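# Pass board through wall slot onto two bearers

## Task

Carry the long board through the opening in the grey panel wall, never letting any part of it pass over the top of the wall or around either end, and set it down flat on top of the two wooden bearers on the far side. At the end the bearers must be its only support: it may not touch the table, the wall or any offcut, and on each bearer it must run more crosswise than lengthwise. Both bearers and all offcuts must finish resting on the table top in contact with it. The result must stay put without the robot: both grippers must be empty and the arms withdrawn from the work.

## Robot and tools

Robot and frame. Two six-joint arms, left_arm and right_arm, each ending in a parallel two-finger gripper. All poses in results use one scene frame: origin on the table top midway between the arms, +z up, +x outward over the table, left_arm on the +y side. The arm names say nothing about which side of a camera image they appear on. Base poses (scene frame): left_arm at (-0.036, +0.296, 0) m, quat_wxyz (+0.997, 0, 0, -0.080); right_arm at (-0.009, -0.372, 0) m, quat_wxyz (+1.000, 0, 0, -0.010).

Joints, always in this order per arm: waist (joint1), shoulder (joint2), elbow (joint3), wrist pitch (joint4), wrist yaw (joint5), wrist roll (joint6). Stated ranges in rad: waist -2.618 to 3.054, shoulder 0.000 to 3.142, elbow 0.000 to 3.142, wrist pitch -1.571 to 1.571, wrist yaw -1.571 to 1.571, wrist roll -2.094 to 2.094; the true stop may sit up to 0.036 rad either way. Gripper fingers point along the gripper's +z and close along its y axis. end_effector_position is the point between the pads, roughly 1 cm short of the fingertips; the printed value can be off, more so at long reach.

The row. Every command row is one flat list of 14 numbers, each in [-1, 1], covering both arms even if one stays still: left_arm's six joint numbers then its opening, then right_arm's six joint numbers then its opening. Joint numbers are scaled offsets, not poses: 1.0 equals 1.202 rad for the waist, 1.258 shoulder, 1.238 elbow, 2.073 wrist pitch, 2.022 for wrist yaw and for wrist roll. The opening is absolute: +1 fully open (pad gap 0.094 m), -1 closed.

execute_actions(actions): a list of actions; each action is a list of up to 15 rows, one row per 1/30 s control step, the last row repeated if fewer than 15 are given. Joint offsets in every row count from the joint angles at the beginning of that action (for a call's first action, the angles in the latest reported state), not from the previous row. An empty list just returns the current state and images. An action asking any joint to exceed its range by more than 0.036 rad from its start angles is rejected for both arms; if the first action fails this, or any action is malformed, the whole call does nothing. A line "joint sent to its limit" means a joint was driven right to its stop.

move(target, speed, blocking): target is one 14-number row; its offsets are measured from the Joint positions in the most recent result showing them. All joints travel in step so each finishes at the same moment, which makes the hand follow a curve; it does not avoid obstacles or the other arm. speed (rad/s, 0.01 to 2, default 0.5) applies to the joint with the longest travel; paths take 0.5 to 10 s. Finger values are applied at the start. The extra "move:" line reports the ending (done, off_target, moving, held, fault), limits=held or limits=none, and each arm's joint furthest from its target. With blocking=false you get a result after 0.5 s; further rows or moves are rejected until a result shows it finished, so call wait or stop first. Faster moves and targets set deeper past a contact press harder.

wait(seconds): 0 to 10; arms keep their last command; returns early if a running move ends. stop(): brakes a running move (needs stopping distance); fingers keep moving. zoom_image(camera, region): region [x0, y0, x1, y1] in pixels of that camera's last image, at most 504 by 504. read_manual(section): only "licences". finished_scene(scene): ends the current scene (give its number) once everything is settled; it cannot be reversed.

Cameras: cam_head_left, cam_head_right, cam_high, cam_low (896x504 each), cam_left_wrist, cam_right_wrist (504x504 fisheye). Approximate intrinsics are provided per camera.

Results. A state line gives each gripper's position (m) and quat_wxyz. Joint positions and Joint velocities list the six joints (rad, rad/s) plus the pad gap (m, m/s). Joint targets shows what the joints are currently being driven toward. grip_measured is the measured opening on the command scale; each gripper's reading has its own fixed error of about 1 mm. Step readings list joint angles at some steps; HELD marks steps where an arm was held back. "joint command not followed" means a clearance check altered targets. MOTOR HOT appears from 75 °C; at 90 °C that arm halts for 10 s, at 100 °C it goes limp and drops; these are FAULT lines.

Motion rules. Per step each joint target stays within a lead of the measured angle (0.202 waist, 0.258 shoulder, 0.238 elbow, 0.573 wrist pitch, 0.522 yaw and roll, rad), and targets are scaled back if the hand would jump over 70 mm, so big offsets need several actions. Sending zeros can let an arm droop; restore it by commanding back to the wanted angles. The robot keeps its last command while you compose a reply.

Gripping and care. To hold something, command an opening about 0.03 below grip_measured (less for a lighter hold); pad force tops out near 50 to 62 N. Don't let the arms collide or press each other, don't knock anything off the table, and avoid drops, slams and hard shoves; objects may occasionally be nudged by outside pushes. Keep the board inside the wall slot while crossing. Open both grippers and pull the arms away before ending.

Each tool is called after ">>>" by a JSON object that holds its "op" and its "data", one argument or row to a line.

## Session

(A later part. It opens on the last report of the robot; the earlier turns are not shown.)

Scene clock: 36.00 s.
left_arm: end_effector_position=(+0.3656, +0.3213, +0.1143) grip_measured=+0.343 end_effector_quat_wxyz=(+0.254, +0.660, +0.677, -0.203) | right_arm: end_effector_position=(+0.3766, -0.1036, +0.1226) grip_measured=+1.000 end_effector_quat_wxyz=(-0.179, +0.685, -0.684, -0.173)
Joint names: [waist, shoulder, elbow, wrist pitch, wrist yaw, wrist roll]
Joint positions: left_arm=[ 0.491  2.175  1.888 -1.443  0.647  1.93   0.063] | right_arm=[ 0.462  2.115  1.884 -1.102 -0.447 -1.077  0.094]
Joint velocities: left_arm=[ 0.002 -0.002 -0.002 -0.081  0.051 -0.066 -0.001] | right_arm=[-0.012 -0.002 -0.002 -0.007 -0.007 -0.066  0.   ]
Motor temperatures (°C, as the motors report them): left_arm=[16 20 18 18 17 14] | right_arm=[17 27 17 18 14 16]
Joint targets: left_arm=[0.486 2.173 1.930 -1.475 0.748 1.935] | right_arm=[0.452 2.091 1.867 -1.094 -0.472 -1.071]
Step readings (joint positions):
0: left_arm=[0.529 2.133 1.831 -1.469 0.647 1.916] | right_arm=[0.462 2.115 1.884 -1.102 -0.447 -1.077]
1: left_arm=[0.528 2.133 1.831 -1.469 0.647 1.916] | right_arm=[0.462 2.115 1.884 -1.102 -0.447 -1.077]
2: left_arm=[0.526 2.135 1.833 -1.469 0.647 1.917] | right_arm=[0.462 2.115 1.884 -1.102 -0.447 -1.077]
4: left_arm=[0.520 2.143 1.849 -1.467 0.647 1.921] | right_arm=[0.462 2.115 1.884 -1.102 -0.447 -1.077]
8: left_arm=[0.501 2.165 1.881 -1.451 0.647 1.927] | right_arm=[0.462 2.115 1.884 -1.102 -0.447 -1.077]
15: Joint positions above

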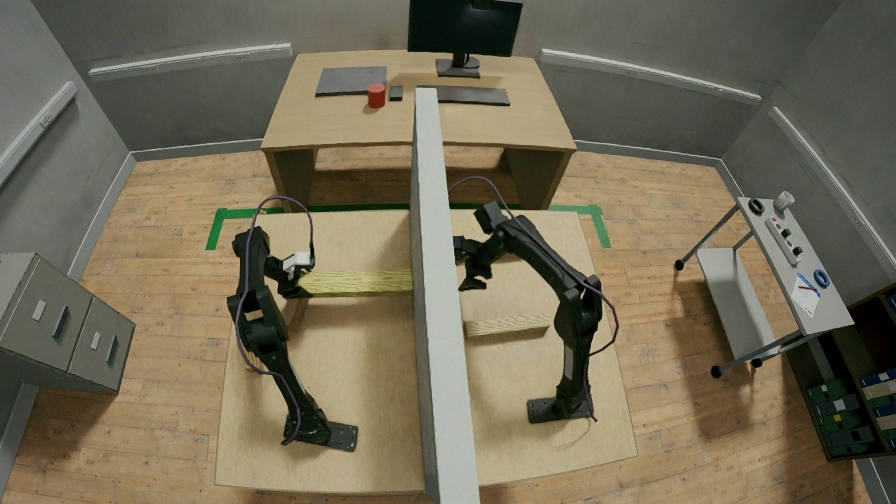

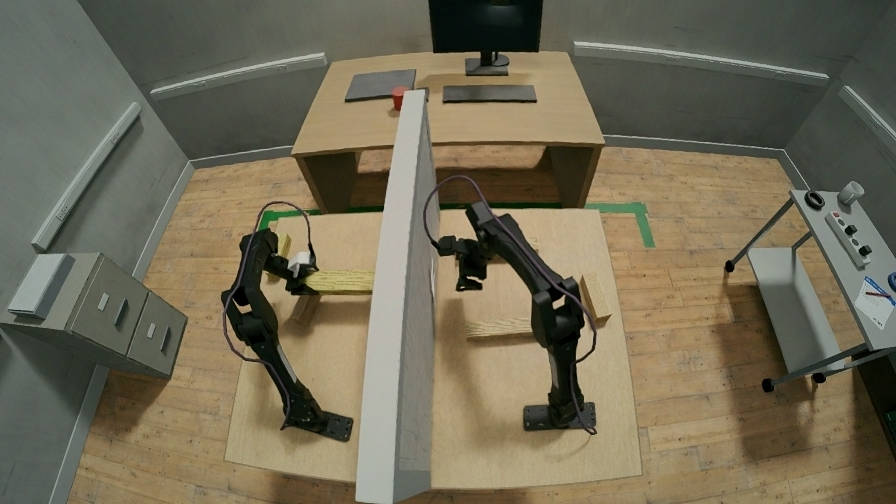

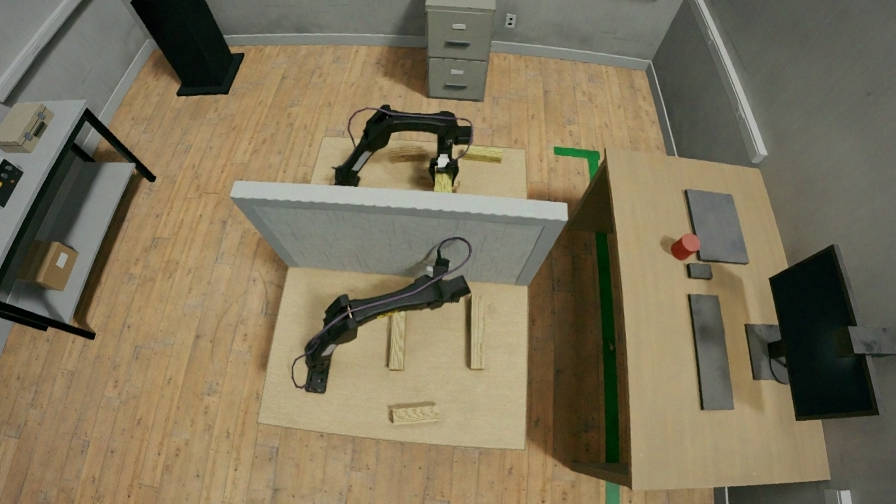

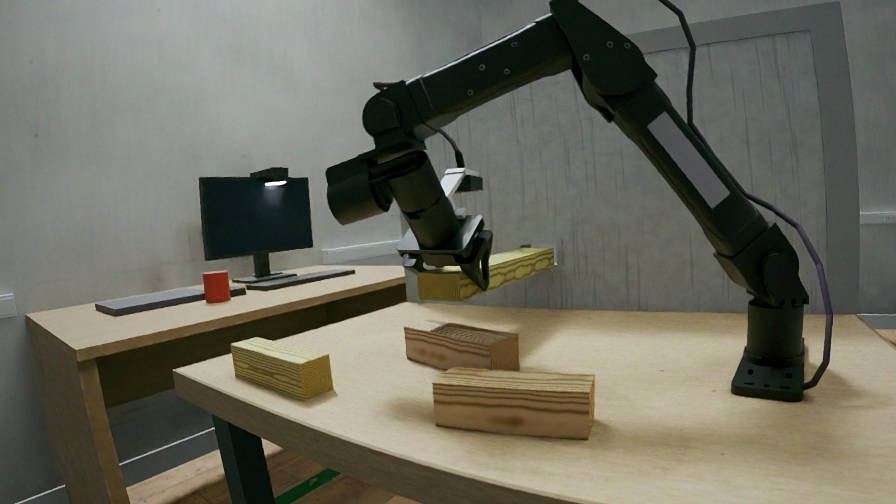

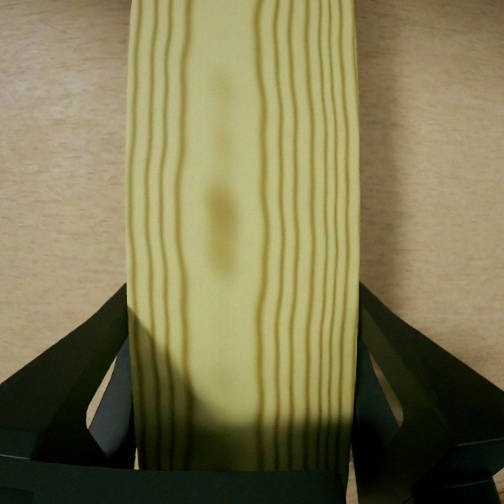

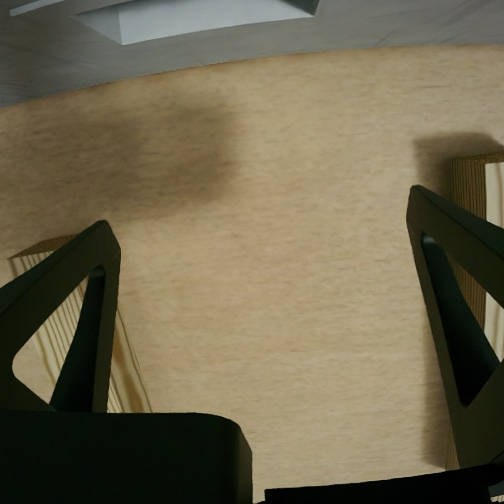

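>>> {"op": "execute_actions", "data": {
  "actions": [
    [
[-0.00416,-0.00159,0.03393,-0.0154,0.05935,0.0,0.24,-0.0083,-0.0191,-0.0137,0.0039,-0.0124,0.0030,1],
[-0.0050,-0.00159,0.03393,-0.0147,0.06182,-0.0025,0.24,-0.0083,-0.0191,-0.0137,0.0039,-0.0124,0.0030,1],
[-0.03325,-0.00097,0.03596,-0.01053,0.06220,-0.01474,0.24,-0.0083,-0.0191,-0.0137,0.0039,-0.0124,0.0030,1],
[-0.04638,-0.00053,0.03772,-0.00586,0.06200,-0.02523,0.24,-0.0083,-0.0191,-0.0137,0.0039,-0.0124,0.0030,1],
[-0.06086,-0.00002,0.03982,-0.00079,0.0620,-0.03631,0.24,-0.0083,-0.0191,-0.0137,0.0039,-0.0124,0.0030,1],
[-0.07570,0.00052,0.04210,0.00435,0.06277,-0.04722,0.24,-0.0083,-0.0191,-0.0137,0.0039,-0.0124,0.0030,1],
[-0.08989,0.00106,0.04441,0.00918,0.06403,-0.05722,0.24,-0.0083,-0.0191,-0.0137,0.0039,-0.0124,0.0030,1],
[-0.10246,0.00156,0.04659,0.01340,0.06511,-0.06562,0.24,-0.0083,-0.0191,-0.0137,0.0039,-0.0124,0.0030,1],
[-0.11254,0.00198,0.04850,0.01671,0.06593,-0.07186,0.24,-0.0083,-0.0191,-0.0137,0.0039,-0.0124,0.0030,1],
[-0.11948,0.00230,0.05000,0.01889,0.06643,-0.07550,0.24,-0.0083,-0.0191,-0.0137,0.0039,-0.0124,0.0030,1],
[-0.12277,0.00250,0.05099,0.01978,0.06658,-0.07631,0.24,-0.0083,-0.0191,-0.0137,0.0039,-0.0124,0.0030,1],
[-0.12220,0.00256,0.05140,0.01934,0.06637,-0.07422,0.24,-0.0083,-0.0191,-0.0137,0.0039,-0.0124,0.0030,1],
[-0.11782,0.00248,0.05121,0.01757,0.06581,-0.06938,0.24,-0.0083,-0.0191,-0.0137,0.0039,-0.0124,0.0030,1],
[-0.11801,0.00254,0.05114,0.01462,0.06494,-0.06419,0.24,-0.0083,-0.0191,-0.0137,0.0039,-0.0124,0.0030,1],
[-0.12645,0.00254,0.05114,0.01462,0.06494,-0.06419,0.24,-0.0083,-0.0191,-0.0137,0.0039,-0.0124,0.0030,1]
]
  ]
}}

>>> {"op": "wait", "data": {
  "seconds": 0.3
}}

>>> {"op": "zoom_image", "data": {
  "camera": "cam_low",
  "region": [500, 235, 570, 275]
}}

>>> {"op": "zoom_image", "data": {
  "camera": "cam_head_left",
  "region": [300, 240, 440, 320]
}}

Scene clock: 40.33 s.
left_arm: end_effector_position=(+0.3809, +0.2538, +0.1190) grip_measured=+0.343 end_effector_quat_wxyz=(+0.253, +0.680, +0.652, -0.217) | right_arm: end_effector_position=(+0.3766, -0.1036, +0.1226) grip_measured=+1.000 end_effector_quat_wxyz=(-0.179, +0.685, -0.684, -0.173)
Joint names: [waist, shoulder, elbow, wrist pitch, wrist yaw, wrist roll]
Joint positions: left_arm=[ 0.326  2.18   1.91  -1.39   0.675  1.81   0.063] | right_arm=[ 0.462  2.115  1.884 -1.102 -0.447 -1.077  0.094]
Joint velocities: left_arm=[ 0.002 -0.017 -0.002 -0.037 -0.007 -0.007  0.   ] | right_arm=[-0.002 -0.002  0.002  0.037  0.081 -0.007  0.   ]
Motor temperatures (°C, as the motors report them): left_arm=[16 21 18 18 17 14] | right_arm=[17 27 16 18 14 16]
Joint targets: left_arm=[0.339 2.178 1.952 -1.412 0.778 1.800] | right_arm=[0.452 2.091 1.867 -1.094 -0.472 -1.071]
Step readings (joint positions):
0: left_arm=[0.491 2.175 1.888 -1.443 0.647 1.931] | right_arm=[0.462 2.115 1.884 -1.102 -0.447 -1.077]
1: left_arm=[0.491 2.175 1.888 -1.443 0.648 1.931] | right_arm=[0.462 2.115 1.884 -1.102 -0.447 -1.077]
2: left_arm=[0.491 2.175 1.888 -1.443 0.650 1.931] | right_arm=[0.462 2.115 1.884 -1.102 -0.447 -1.077]
4: left_arm=[0.484 2.175 1.888 -1.440 0.653 1.920] | right_arm=[0.462 2.115 1.884 -1.102 -0.447 -1.077]
8: left_arm=[0.423 2.177 1.895 -1.418 0.654 1.866] | right_arm=[0.462 2.115 1.884 -1.102 -0.447 -1.077]
15: Joint positions above

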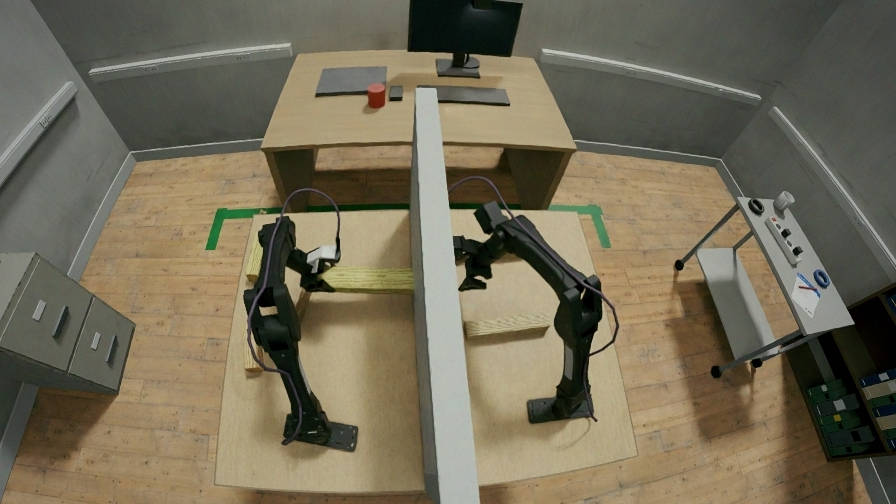

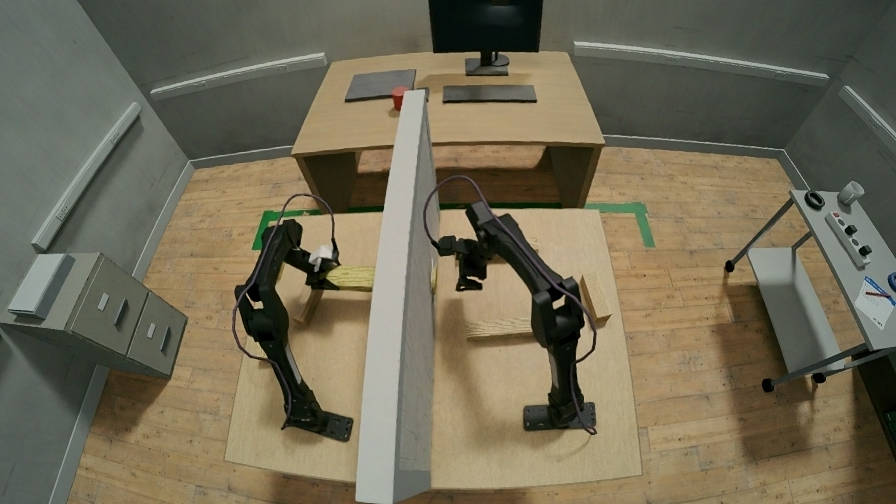

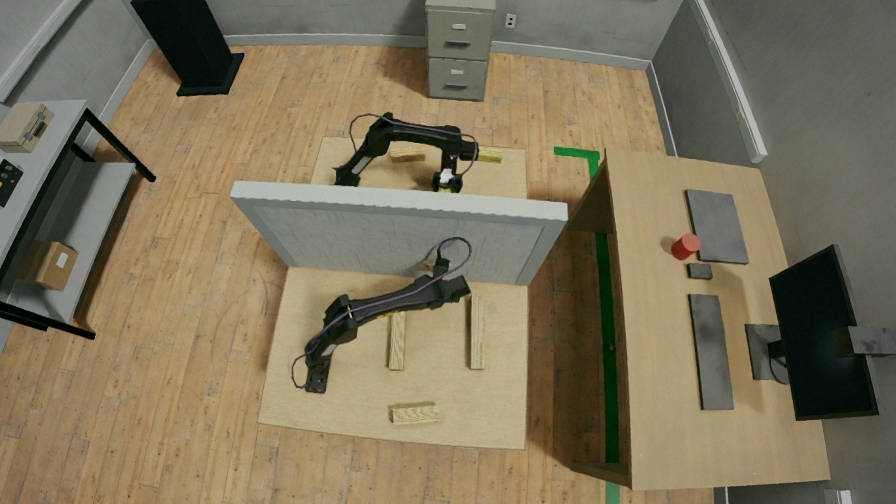

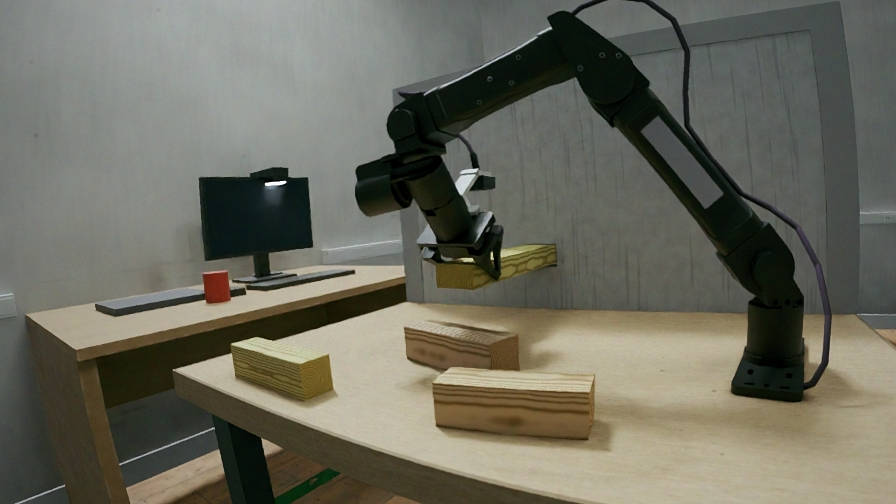

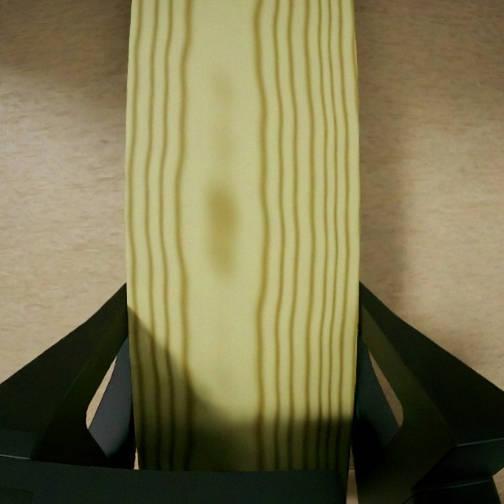

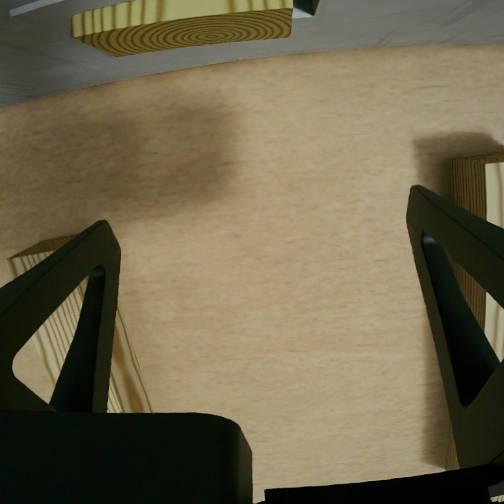

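Scene clock: 40.63 s.
left_arm: end_effector_position=(+0.3812, +0.2563, +0.1190) grip_measured=+0.343 end_effector_quat_wxyz=(+0.253, +0.677, +0.656, -0.217) | right_arm: end_effector_position=(+0.3766, -0.1036, +0.1226) grip_measured=+1.000 end_effector_quat_wxyz=(-0.179, +0.685, -0.684, -0.173)
Joint names: [waist, shoulder, elbow, wrist pitch, wrist yaw, wrist roll]
Joint positions: left_arm=[ 0.333  2.18   1.91  -1.39   0.675  1.807  0.063] | right_arm=[ 0.462  2.115  1.884 -1.102 -0.447 -1.077  0.094]
Joint velocities: left_arm=[ 0.007  0.002 -0.007 -0.022 -0.022 -0.066  0.001] | right_arm=[-0.007 -0.007  0.002 -0.022  0.022 -0.037  0.   ]
Motor temperatures (°C, as the motors report them): left_arm=[16 21 18 18 17 14] | right_arm=[17 27 16 18 14 16]
Joint targets: left_arm=[0.340 2.178 1.952 -1.412 0.778 1.800] | right_arm=[0.452 2.091 1.867 -1.094 -0.472 -1.071]
wait: 0.30 s; no rest

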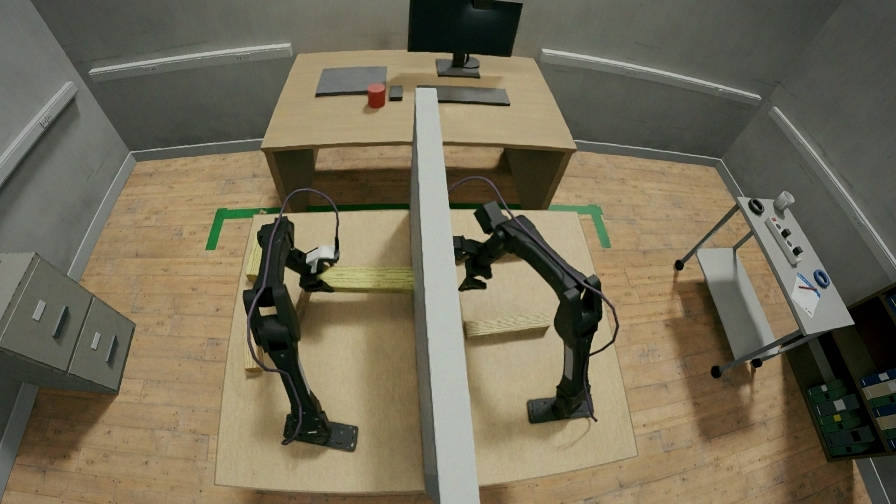

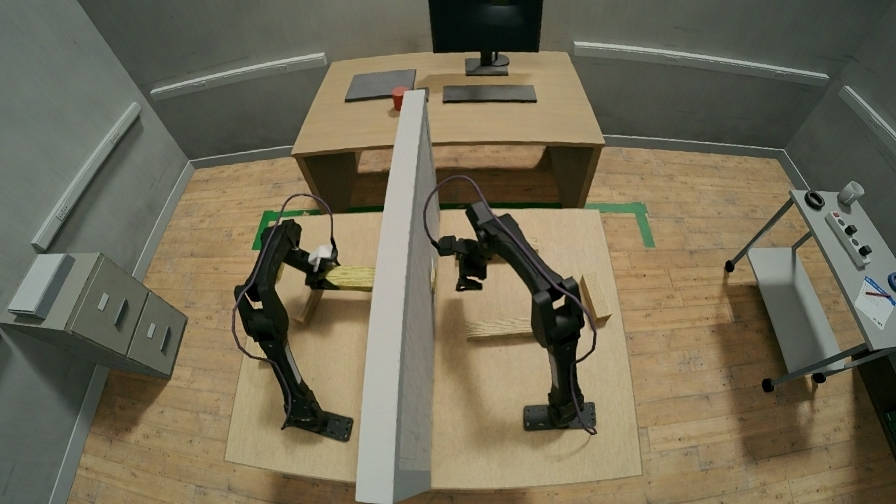

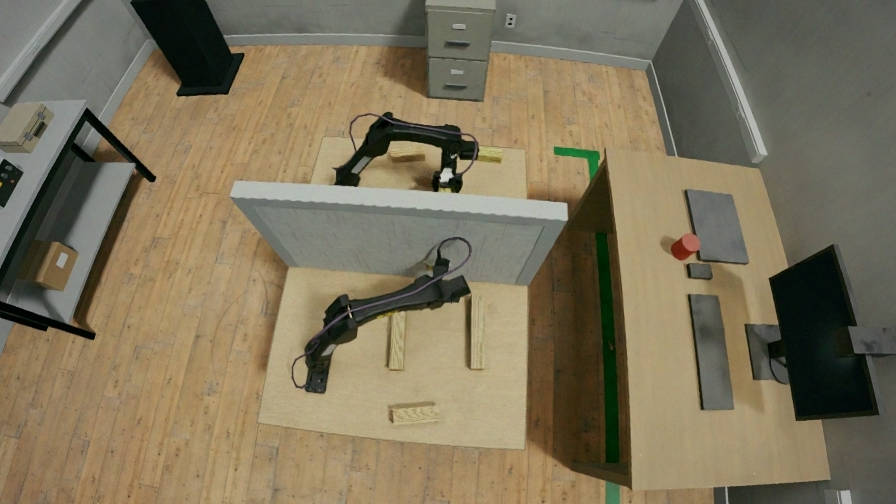

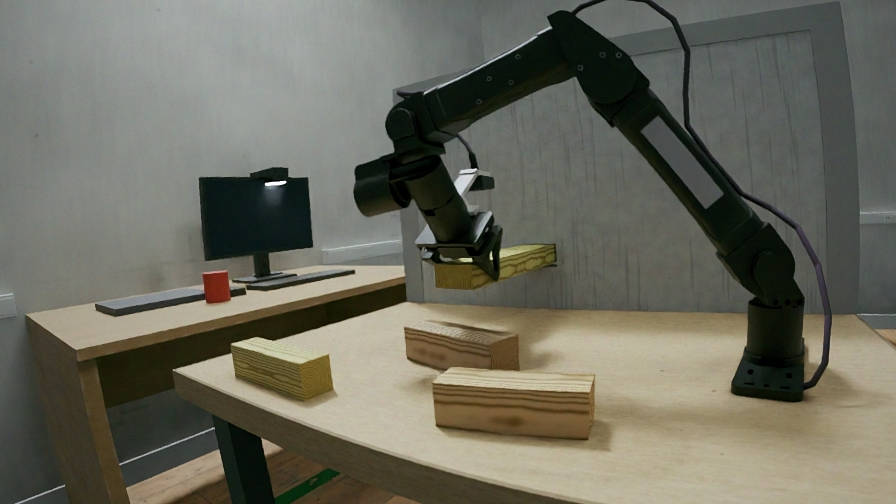

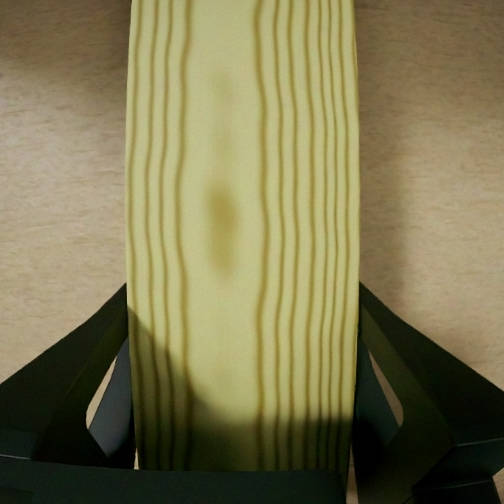

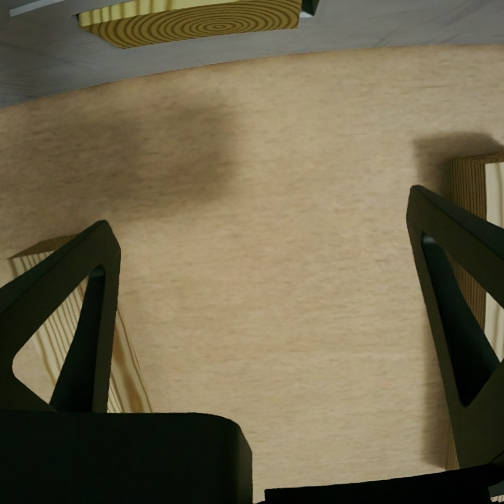

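Region (500, 235, 570, 275) of cam_low's 896x504 image, scaled by 7.200, with more detail than that image has; it fills the top 288 rows of this view, and the rest is white.

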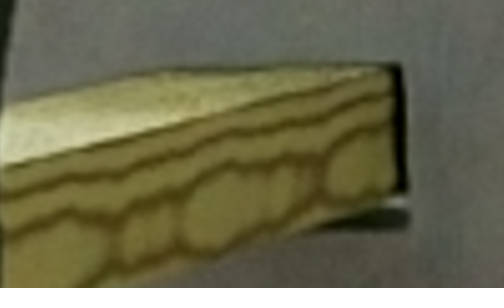

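Region (300, 240, 440, 320) of cam_head_left's 896x504 image, scaled by 3.600, with more detail than that image has; it fills the top 288 rows of this view, and the rest is white.

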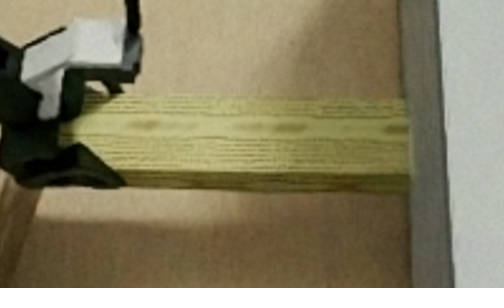

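>>> {"op": "zoom_image", "data": {
  "camera": "cam_head_right",
  "region": [400, 200, 560, 340]
}}

>>> {"op": "zoom_image", "data": {
  "camera": "cam_high",
  "region": [370, 220, 510, 330]
}}

Region (400, 200, 560, 340) of cam_head_right's 896x504 image, scaled by 3.150, with more detail than that image has; it fills the top 441 rows of this view, and the rest is white.

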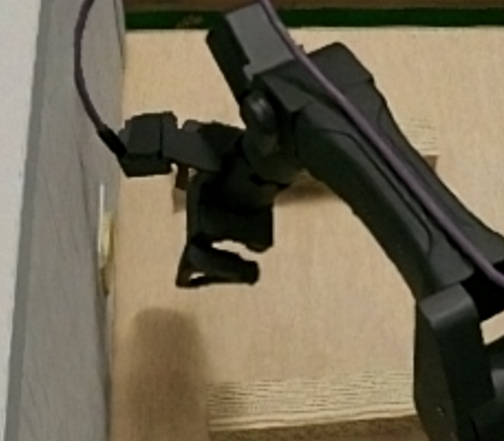

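Region (370, 220, 510, 330) of cam_high's 896x504 image, scaled by 3.600, with more detail than that image has; it fills the top 396 rows of this view, and the rest is white.

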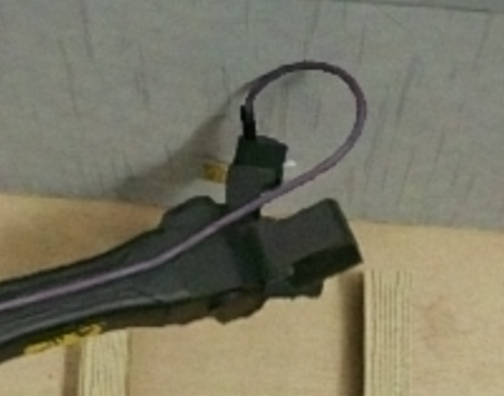

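>>> {"op": "execute_actions", "data": {
  "actions": [
    [
[-0.0033,-0.03024,-0.01356,-0.00240,0.05094,-0.01060,0.24,0.01204,-0.03386,-0.03079,0.00889,-0.0124,0.00540,1],
[-0.05197,-0.04355,-0.03257,0.01602,0.06227,-0.03323,0.24,0.01343,-0.04242,-0.04417,0.01441,-0.0124,0.00800,1],
[-0.06535,-0.05155,-0.04463,0.03305,0.06217,-0.05526,0.24,0.01451,-0.05076,-0.05793,0.01961,-0.0124,0.01039,1],
[-0.08029,-0.05864,-0.05214,0.04771,0.06192,-0.07462,0.24,0.01512,-0.05762,-0.06998,0.02368,-0.0124,0.01219,1],
[-0.09590,-0.06692,-0.06341,0.06020,0.06118,-0.09075,0.24,0.01516,-0.06196,-0.07849,0.02600,-0.0124,0.01313,1],
[-0.11130,-0.07416,-0.07556,0.07801,0.06048,-0.11173,0.24,0.01463,-0.06310,-0.08215,0.02622,-0.0124,0.01307,1],
[-0.12556,-0.08025,-0.08527,0.09313,0.05950,-0.13078,0.24,0.01360,-0.06088,-0.08041,0.02430,-0.0124,0.01202,1],
[-0.13789,-0.08502,-0.09295,0.10568,0.05885,-0.14676,0.24,0.01531,-0.06216,-0.07964,0.02055,-0.0124,0.01014,1],
[-0.14755,-0.08851,-0.09851,0.11503,0.05772,-0.15874,0.24,0.01531,-0.06216,-0.07964,0.02055,-0.0124,0.01014,1],
[-0.15400,-0.09083,-0.10222,0.12083,0.05623,-0.16588,0.24,0.01531,-0.06216,-0.07964,0.02055,-0.0124,0.01014,1],
[-0.15683,-0.09219,-0.10436,0.12288,0.05406,-0.16776,0.24,0.01531,-0.06216,-0.07964,0.02055,-0.0124,0.01014,1],
[-0.15591,-0.09267,-0.10519,0.12115,0.05183,-0.16424,0.24,0.01531,-0.06216,-0.07964,0.02055,-0.0124,0.01014,1],
[-0.15126,-0.09233,-0.10484,0.11577,0.04960,-0.15548,0.24,0.01531,-0.06216,-0.07964,0.02055,-0.0124,0.01014,1],
[-0.14318,-0.09285,-0.10477,0.10700,0.04852,-0.14599,0.24,0.01531,-0.06216,-0.07964,0.02055,-0.0124,0.01014,1],
[-0.17579,-0.09285,-0.10477,0.10700,0.05910,-0.14209,0.24,0.01531,-0.06216,-0.07964,0.02055,-0.0124,0.01014,1]
]
  ]
}}

>>> {"op": "wait", "data": {
  "seconds": 0.3
}}

>>> {"op": "zoom_image", "data": {
  "camera": "cam_low",
  "region": [500, 235, 570, 275]
}}

>>> {"op": "zoom_image", "data": {
  "camera": "cam_head_right",
  "region": [400, 200, 560, 340]
}}

Scene clock: 50.00 s.
left_arm: end_effector_position=(+0.3806, +0.1677, +0.1175) grip_measured=+0.343 end_effector_quat_wxyz=(+0.252, +0.674, +0.657, -0.224) | right_arm: end_effector_position=(+0.3641, -0.1043, +0.1255) grip_measured=+1.000 end_effector_quat_wxyz=(-0.182, +0.684, -0.684, -0.174)
Joint names: [waist, shoulder, elbow, wrist pitch, wrist yaw, wrist roll]
Joint positions: left_arm=[ 0.122  2.11   1.79  -1.181  0.686  1.532  0.063] | right_arm=[ 0.472  2.057  1.805 -1.07  -0.448 -1.062  0.094]
Joint velocities: left_arm=[ 0.051 -0.037 -0.012  0.022 -0.022 -0.037 -0.   ] | right_arm=[-0.007  0.002  0.012  0.095 -0.022 -0.037  0.   ]
Motor temperatures (°C, as the motors report them): left_arm=[16 22 19 18 17 14] | right_arm=[17 28 16 18 14 16]
Joint targets: left_arm=[0.121 2.064 1.780 -1.168 0.795 1.520] | right_arm=[0.481 2.036 1.786 -1.060 -0.472 -1.056]
Step readings (joint positions):
0: left_arm=[0.333 2.180 1.910 -1.390 0.675 1.807] | right_arm=[0.462 2.115 1.884 -1.102 -0.447 -1.077]
1: left_arm=[0.333 2.180 1.910 -1.389 0.675 1.805] | right_arm=[0.463 2.111 1.879 -1.098 -0.447 -1.076]
2: left_arm=[0.328 2.178 1.903 -1.380 0.676 1.796] | right_arm=[0.463 2.104 1.868 -1.092 -0.447 -1.074]
4: left_arm=[0.307 2.165 1.877 -1.345 0.676 1.755] | right_arm=[0.466 2.084 1.838 -1.082 -0.447 -1.069]
8: left_arm=[0.215 2.134 1.821 -1.259 0.677 1.643] | right_arm=[0.471 2.058 1.805 -1.075 -0.448 -1.063]
15: Joint positions above

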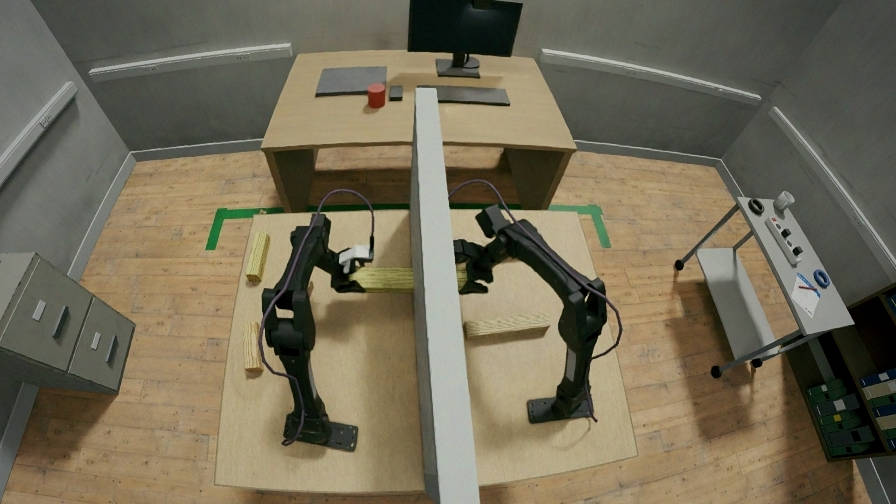

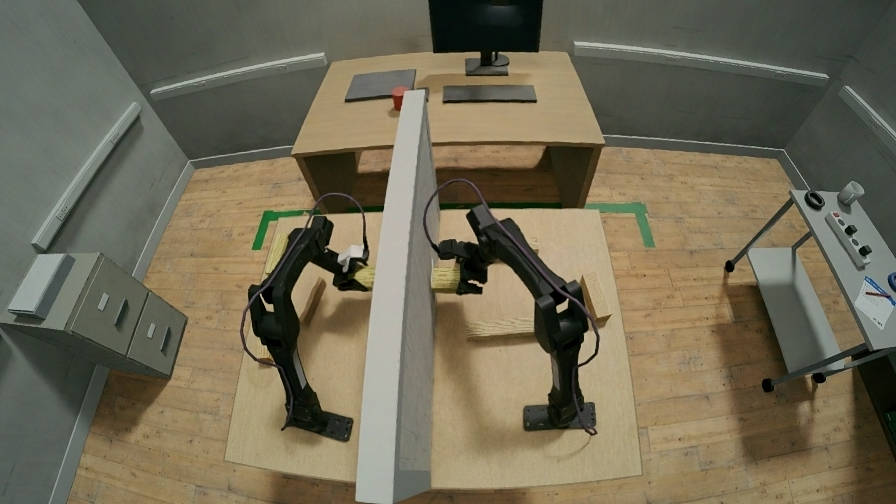

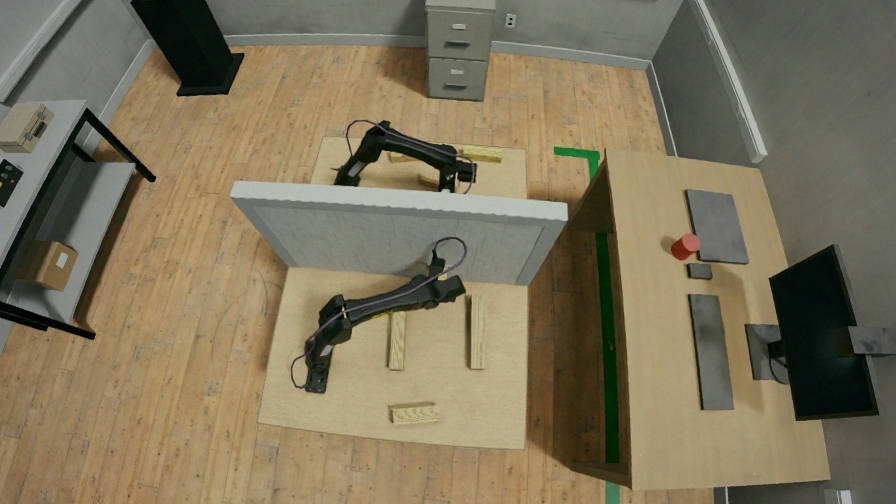

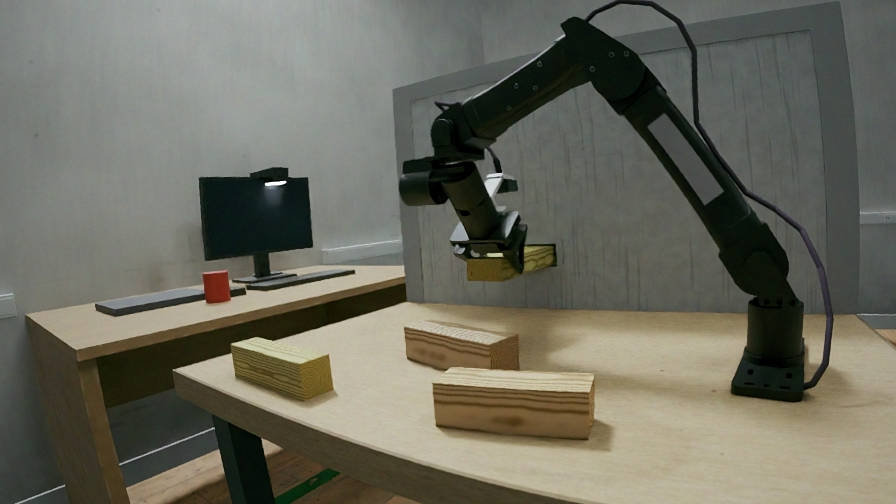

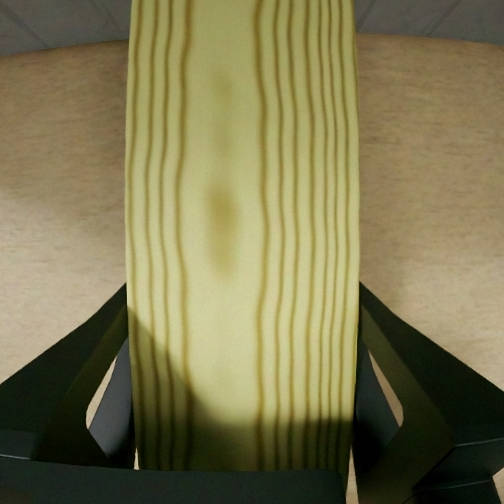

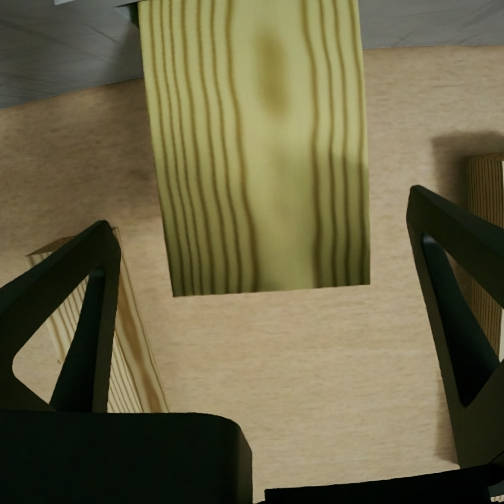

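Scene clock: 50.30 s.
left_arm: end_effector_position=(+0.3817, +0.1681, +0.1179) grip_measured=+0.343 end_effector_quat_wxyz=(+0.254, +0.672, +0.659, -0.223) | right_arm: end_effector_position=(+0.3644, -0.1041, +0.1256) grip_measured=+1.000 end_effector_quat_wxyz=(-0.183, +0.684, -0.684, -0.174)
Joint names: [waist, shoulder, elbow, wrist pitch, wrist yaw, wrist roll]
Joint positions: left_arm=[ 0.123  2.109  1.79  -1.176  0.686  1.526  0.063] | right_arm=[ 0.472  2.057  1.805 -1.069 -0.448 -1.062  0.094]
Joint velocities: left_arm=[ 0.002  0.017  0.002 -0.066 -0.037 -0.081 -0.   ] | right_arm=[-0.002  0.007  0.012 -0.051  0.007  0.037  0.   ]
Motor temperatures (°C, as the motors report them): left_arm=[16 22 19 18 17 14] | right_arm=[17 28 16 18 14 16]
Joint targets: left_arm=[0.121 2.063 1.780 -1.168 0.795 1.520] | right_arm=[0.481 2.036 1.786 -1.060 -0.472 -1.056]
wait: 0.30 s; no rest

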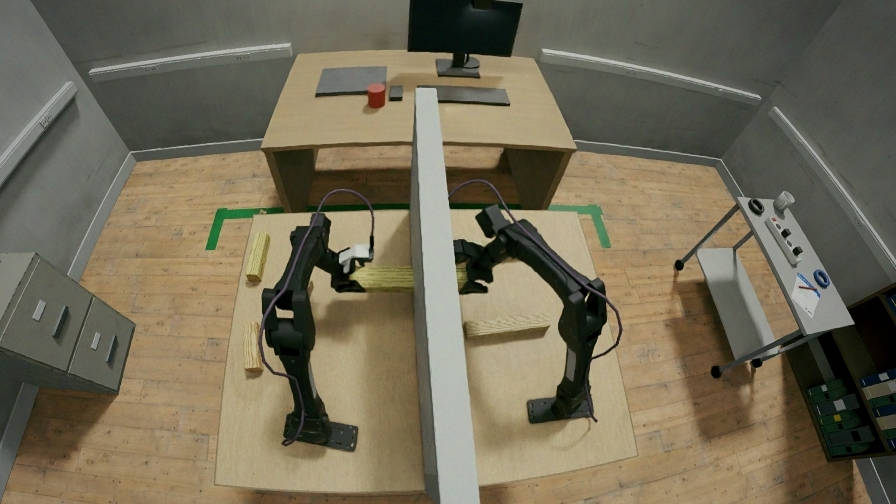

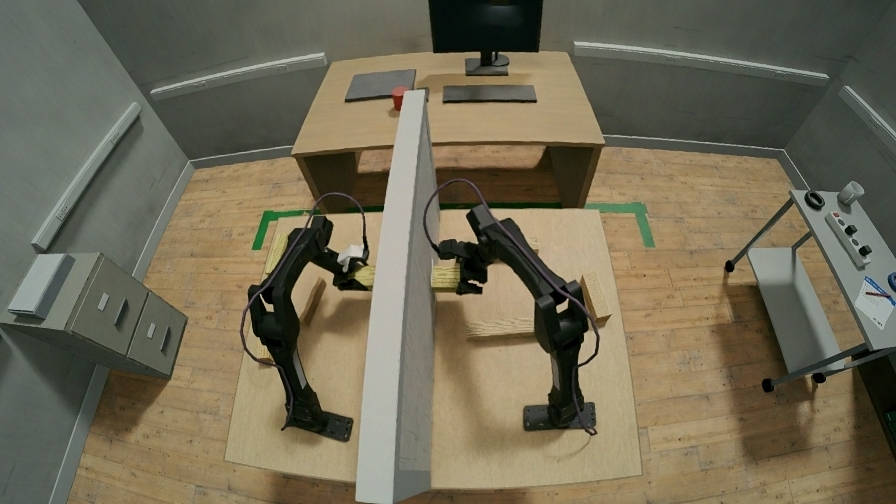

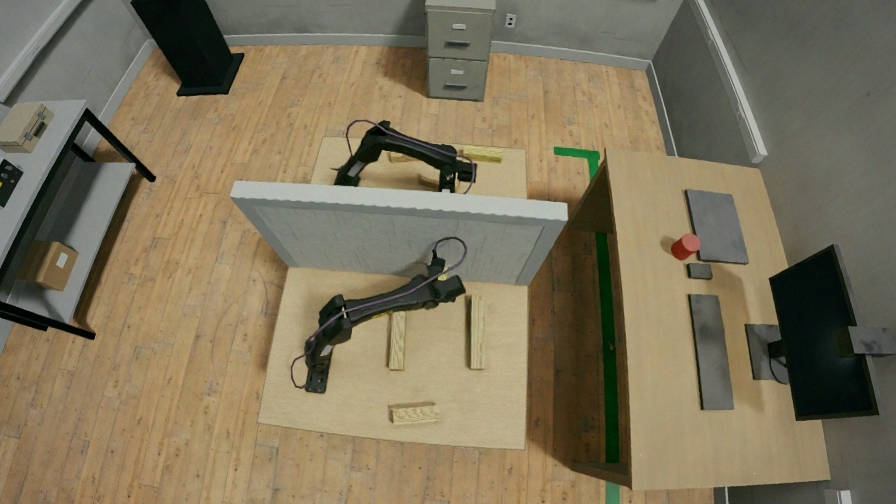

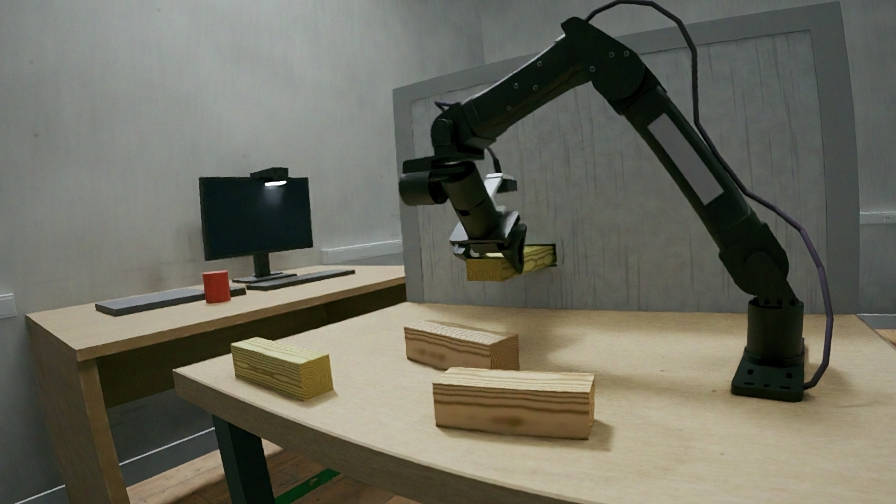

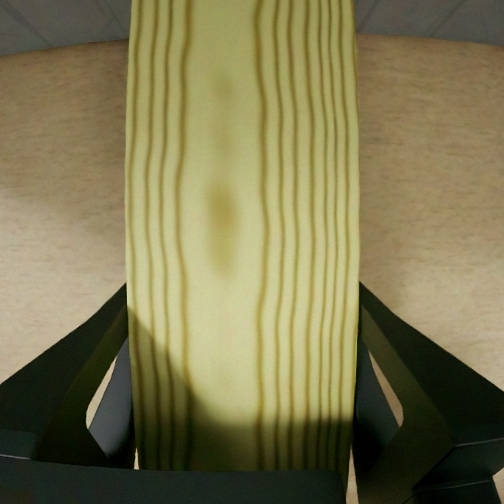

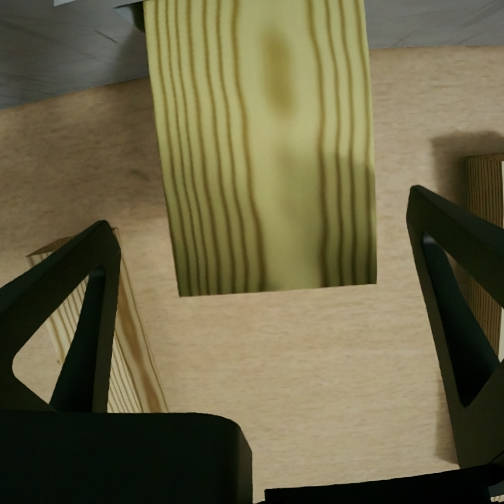

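Region (500, 235, 570, 275) of cam_low's 896x504 image, scaled by 7.200, with more detail than that image has; it fills the top 288 rows of this view, and the rest is white.

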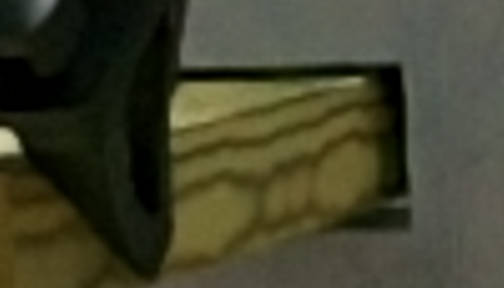

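Region (400, 200, 560, 340) of cam_head_right's 896x504 image, scaled by 3.150, with more detail than that image has; it fills the top 441 rows of this view, and the rest is white.

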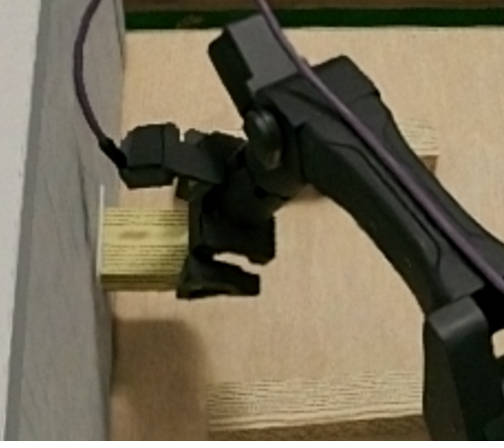

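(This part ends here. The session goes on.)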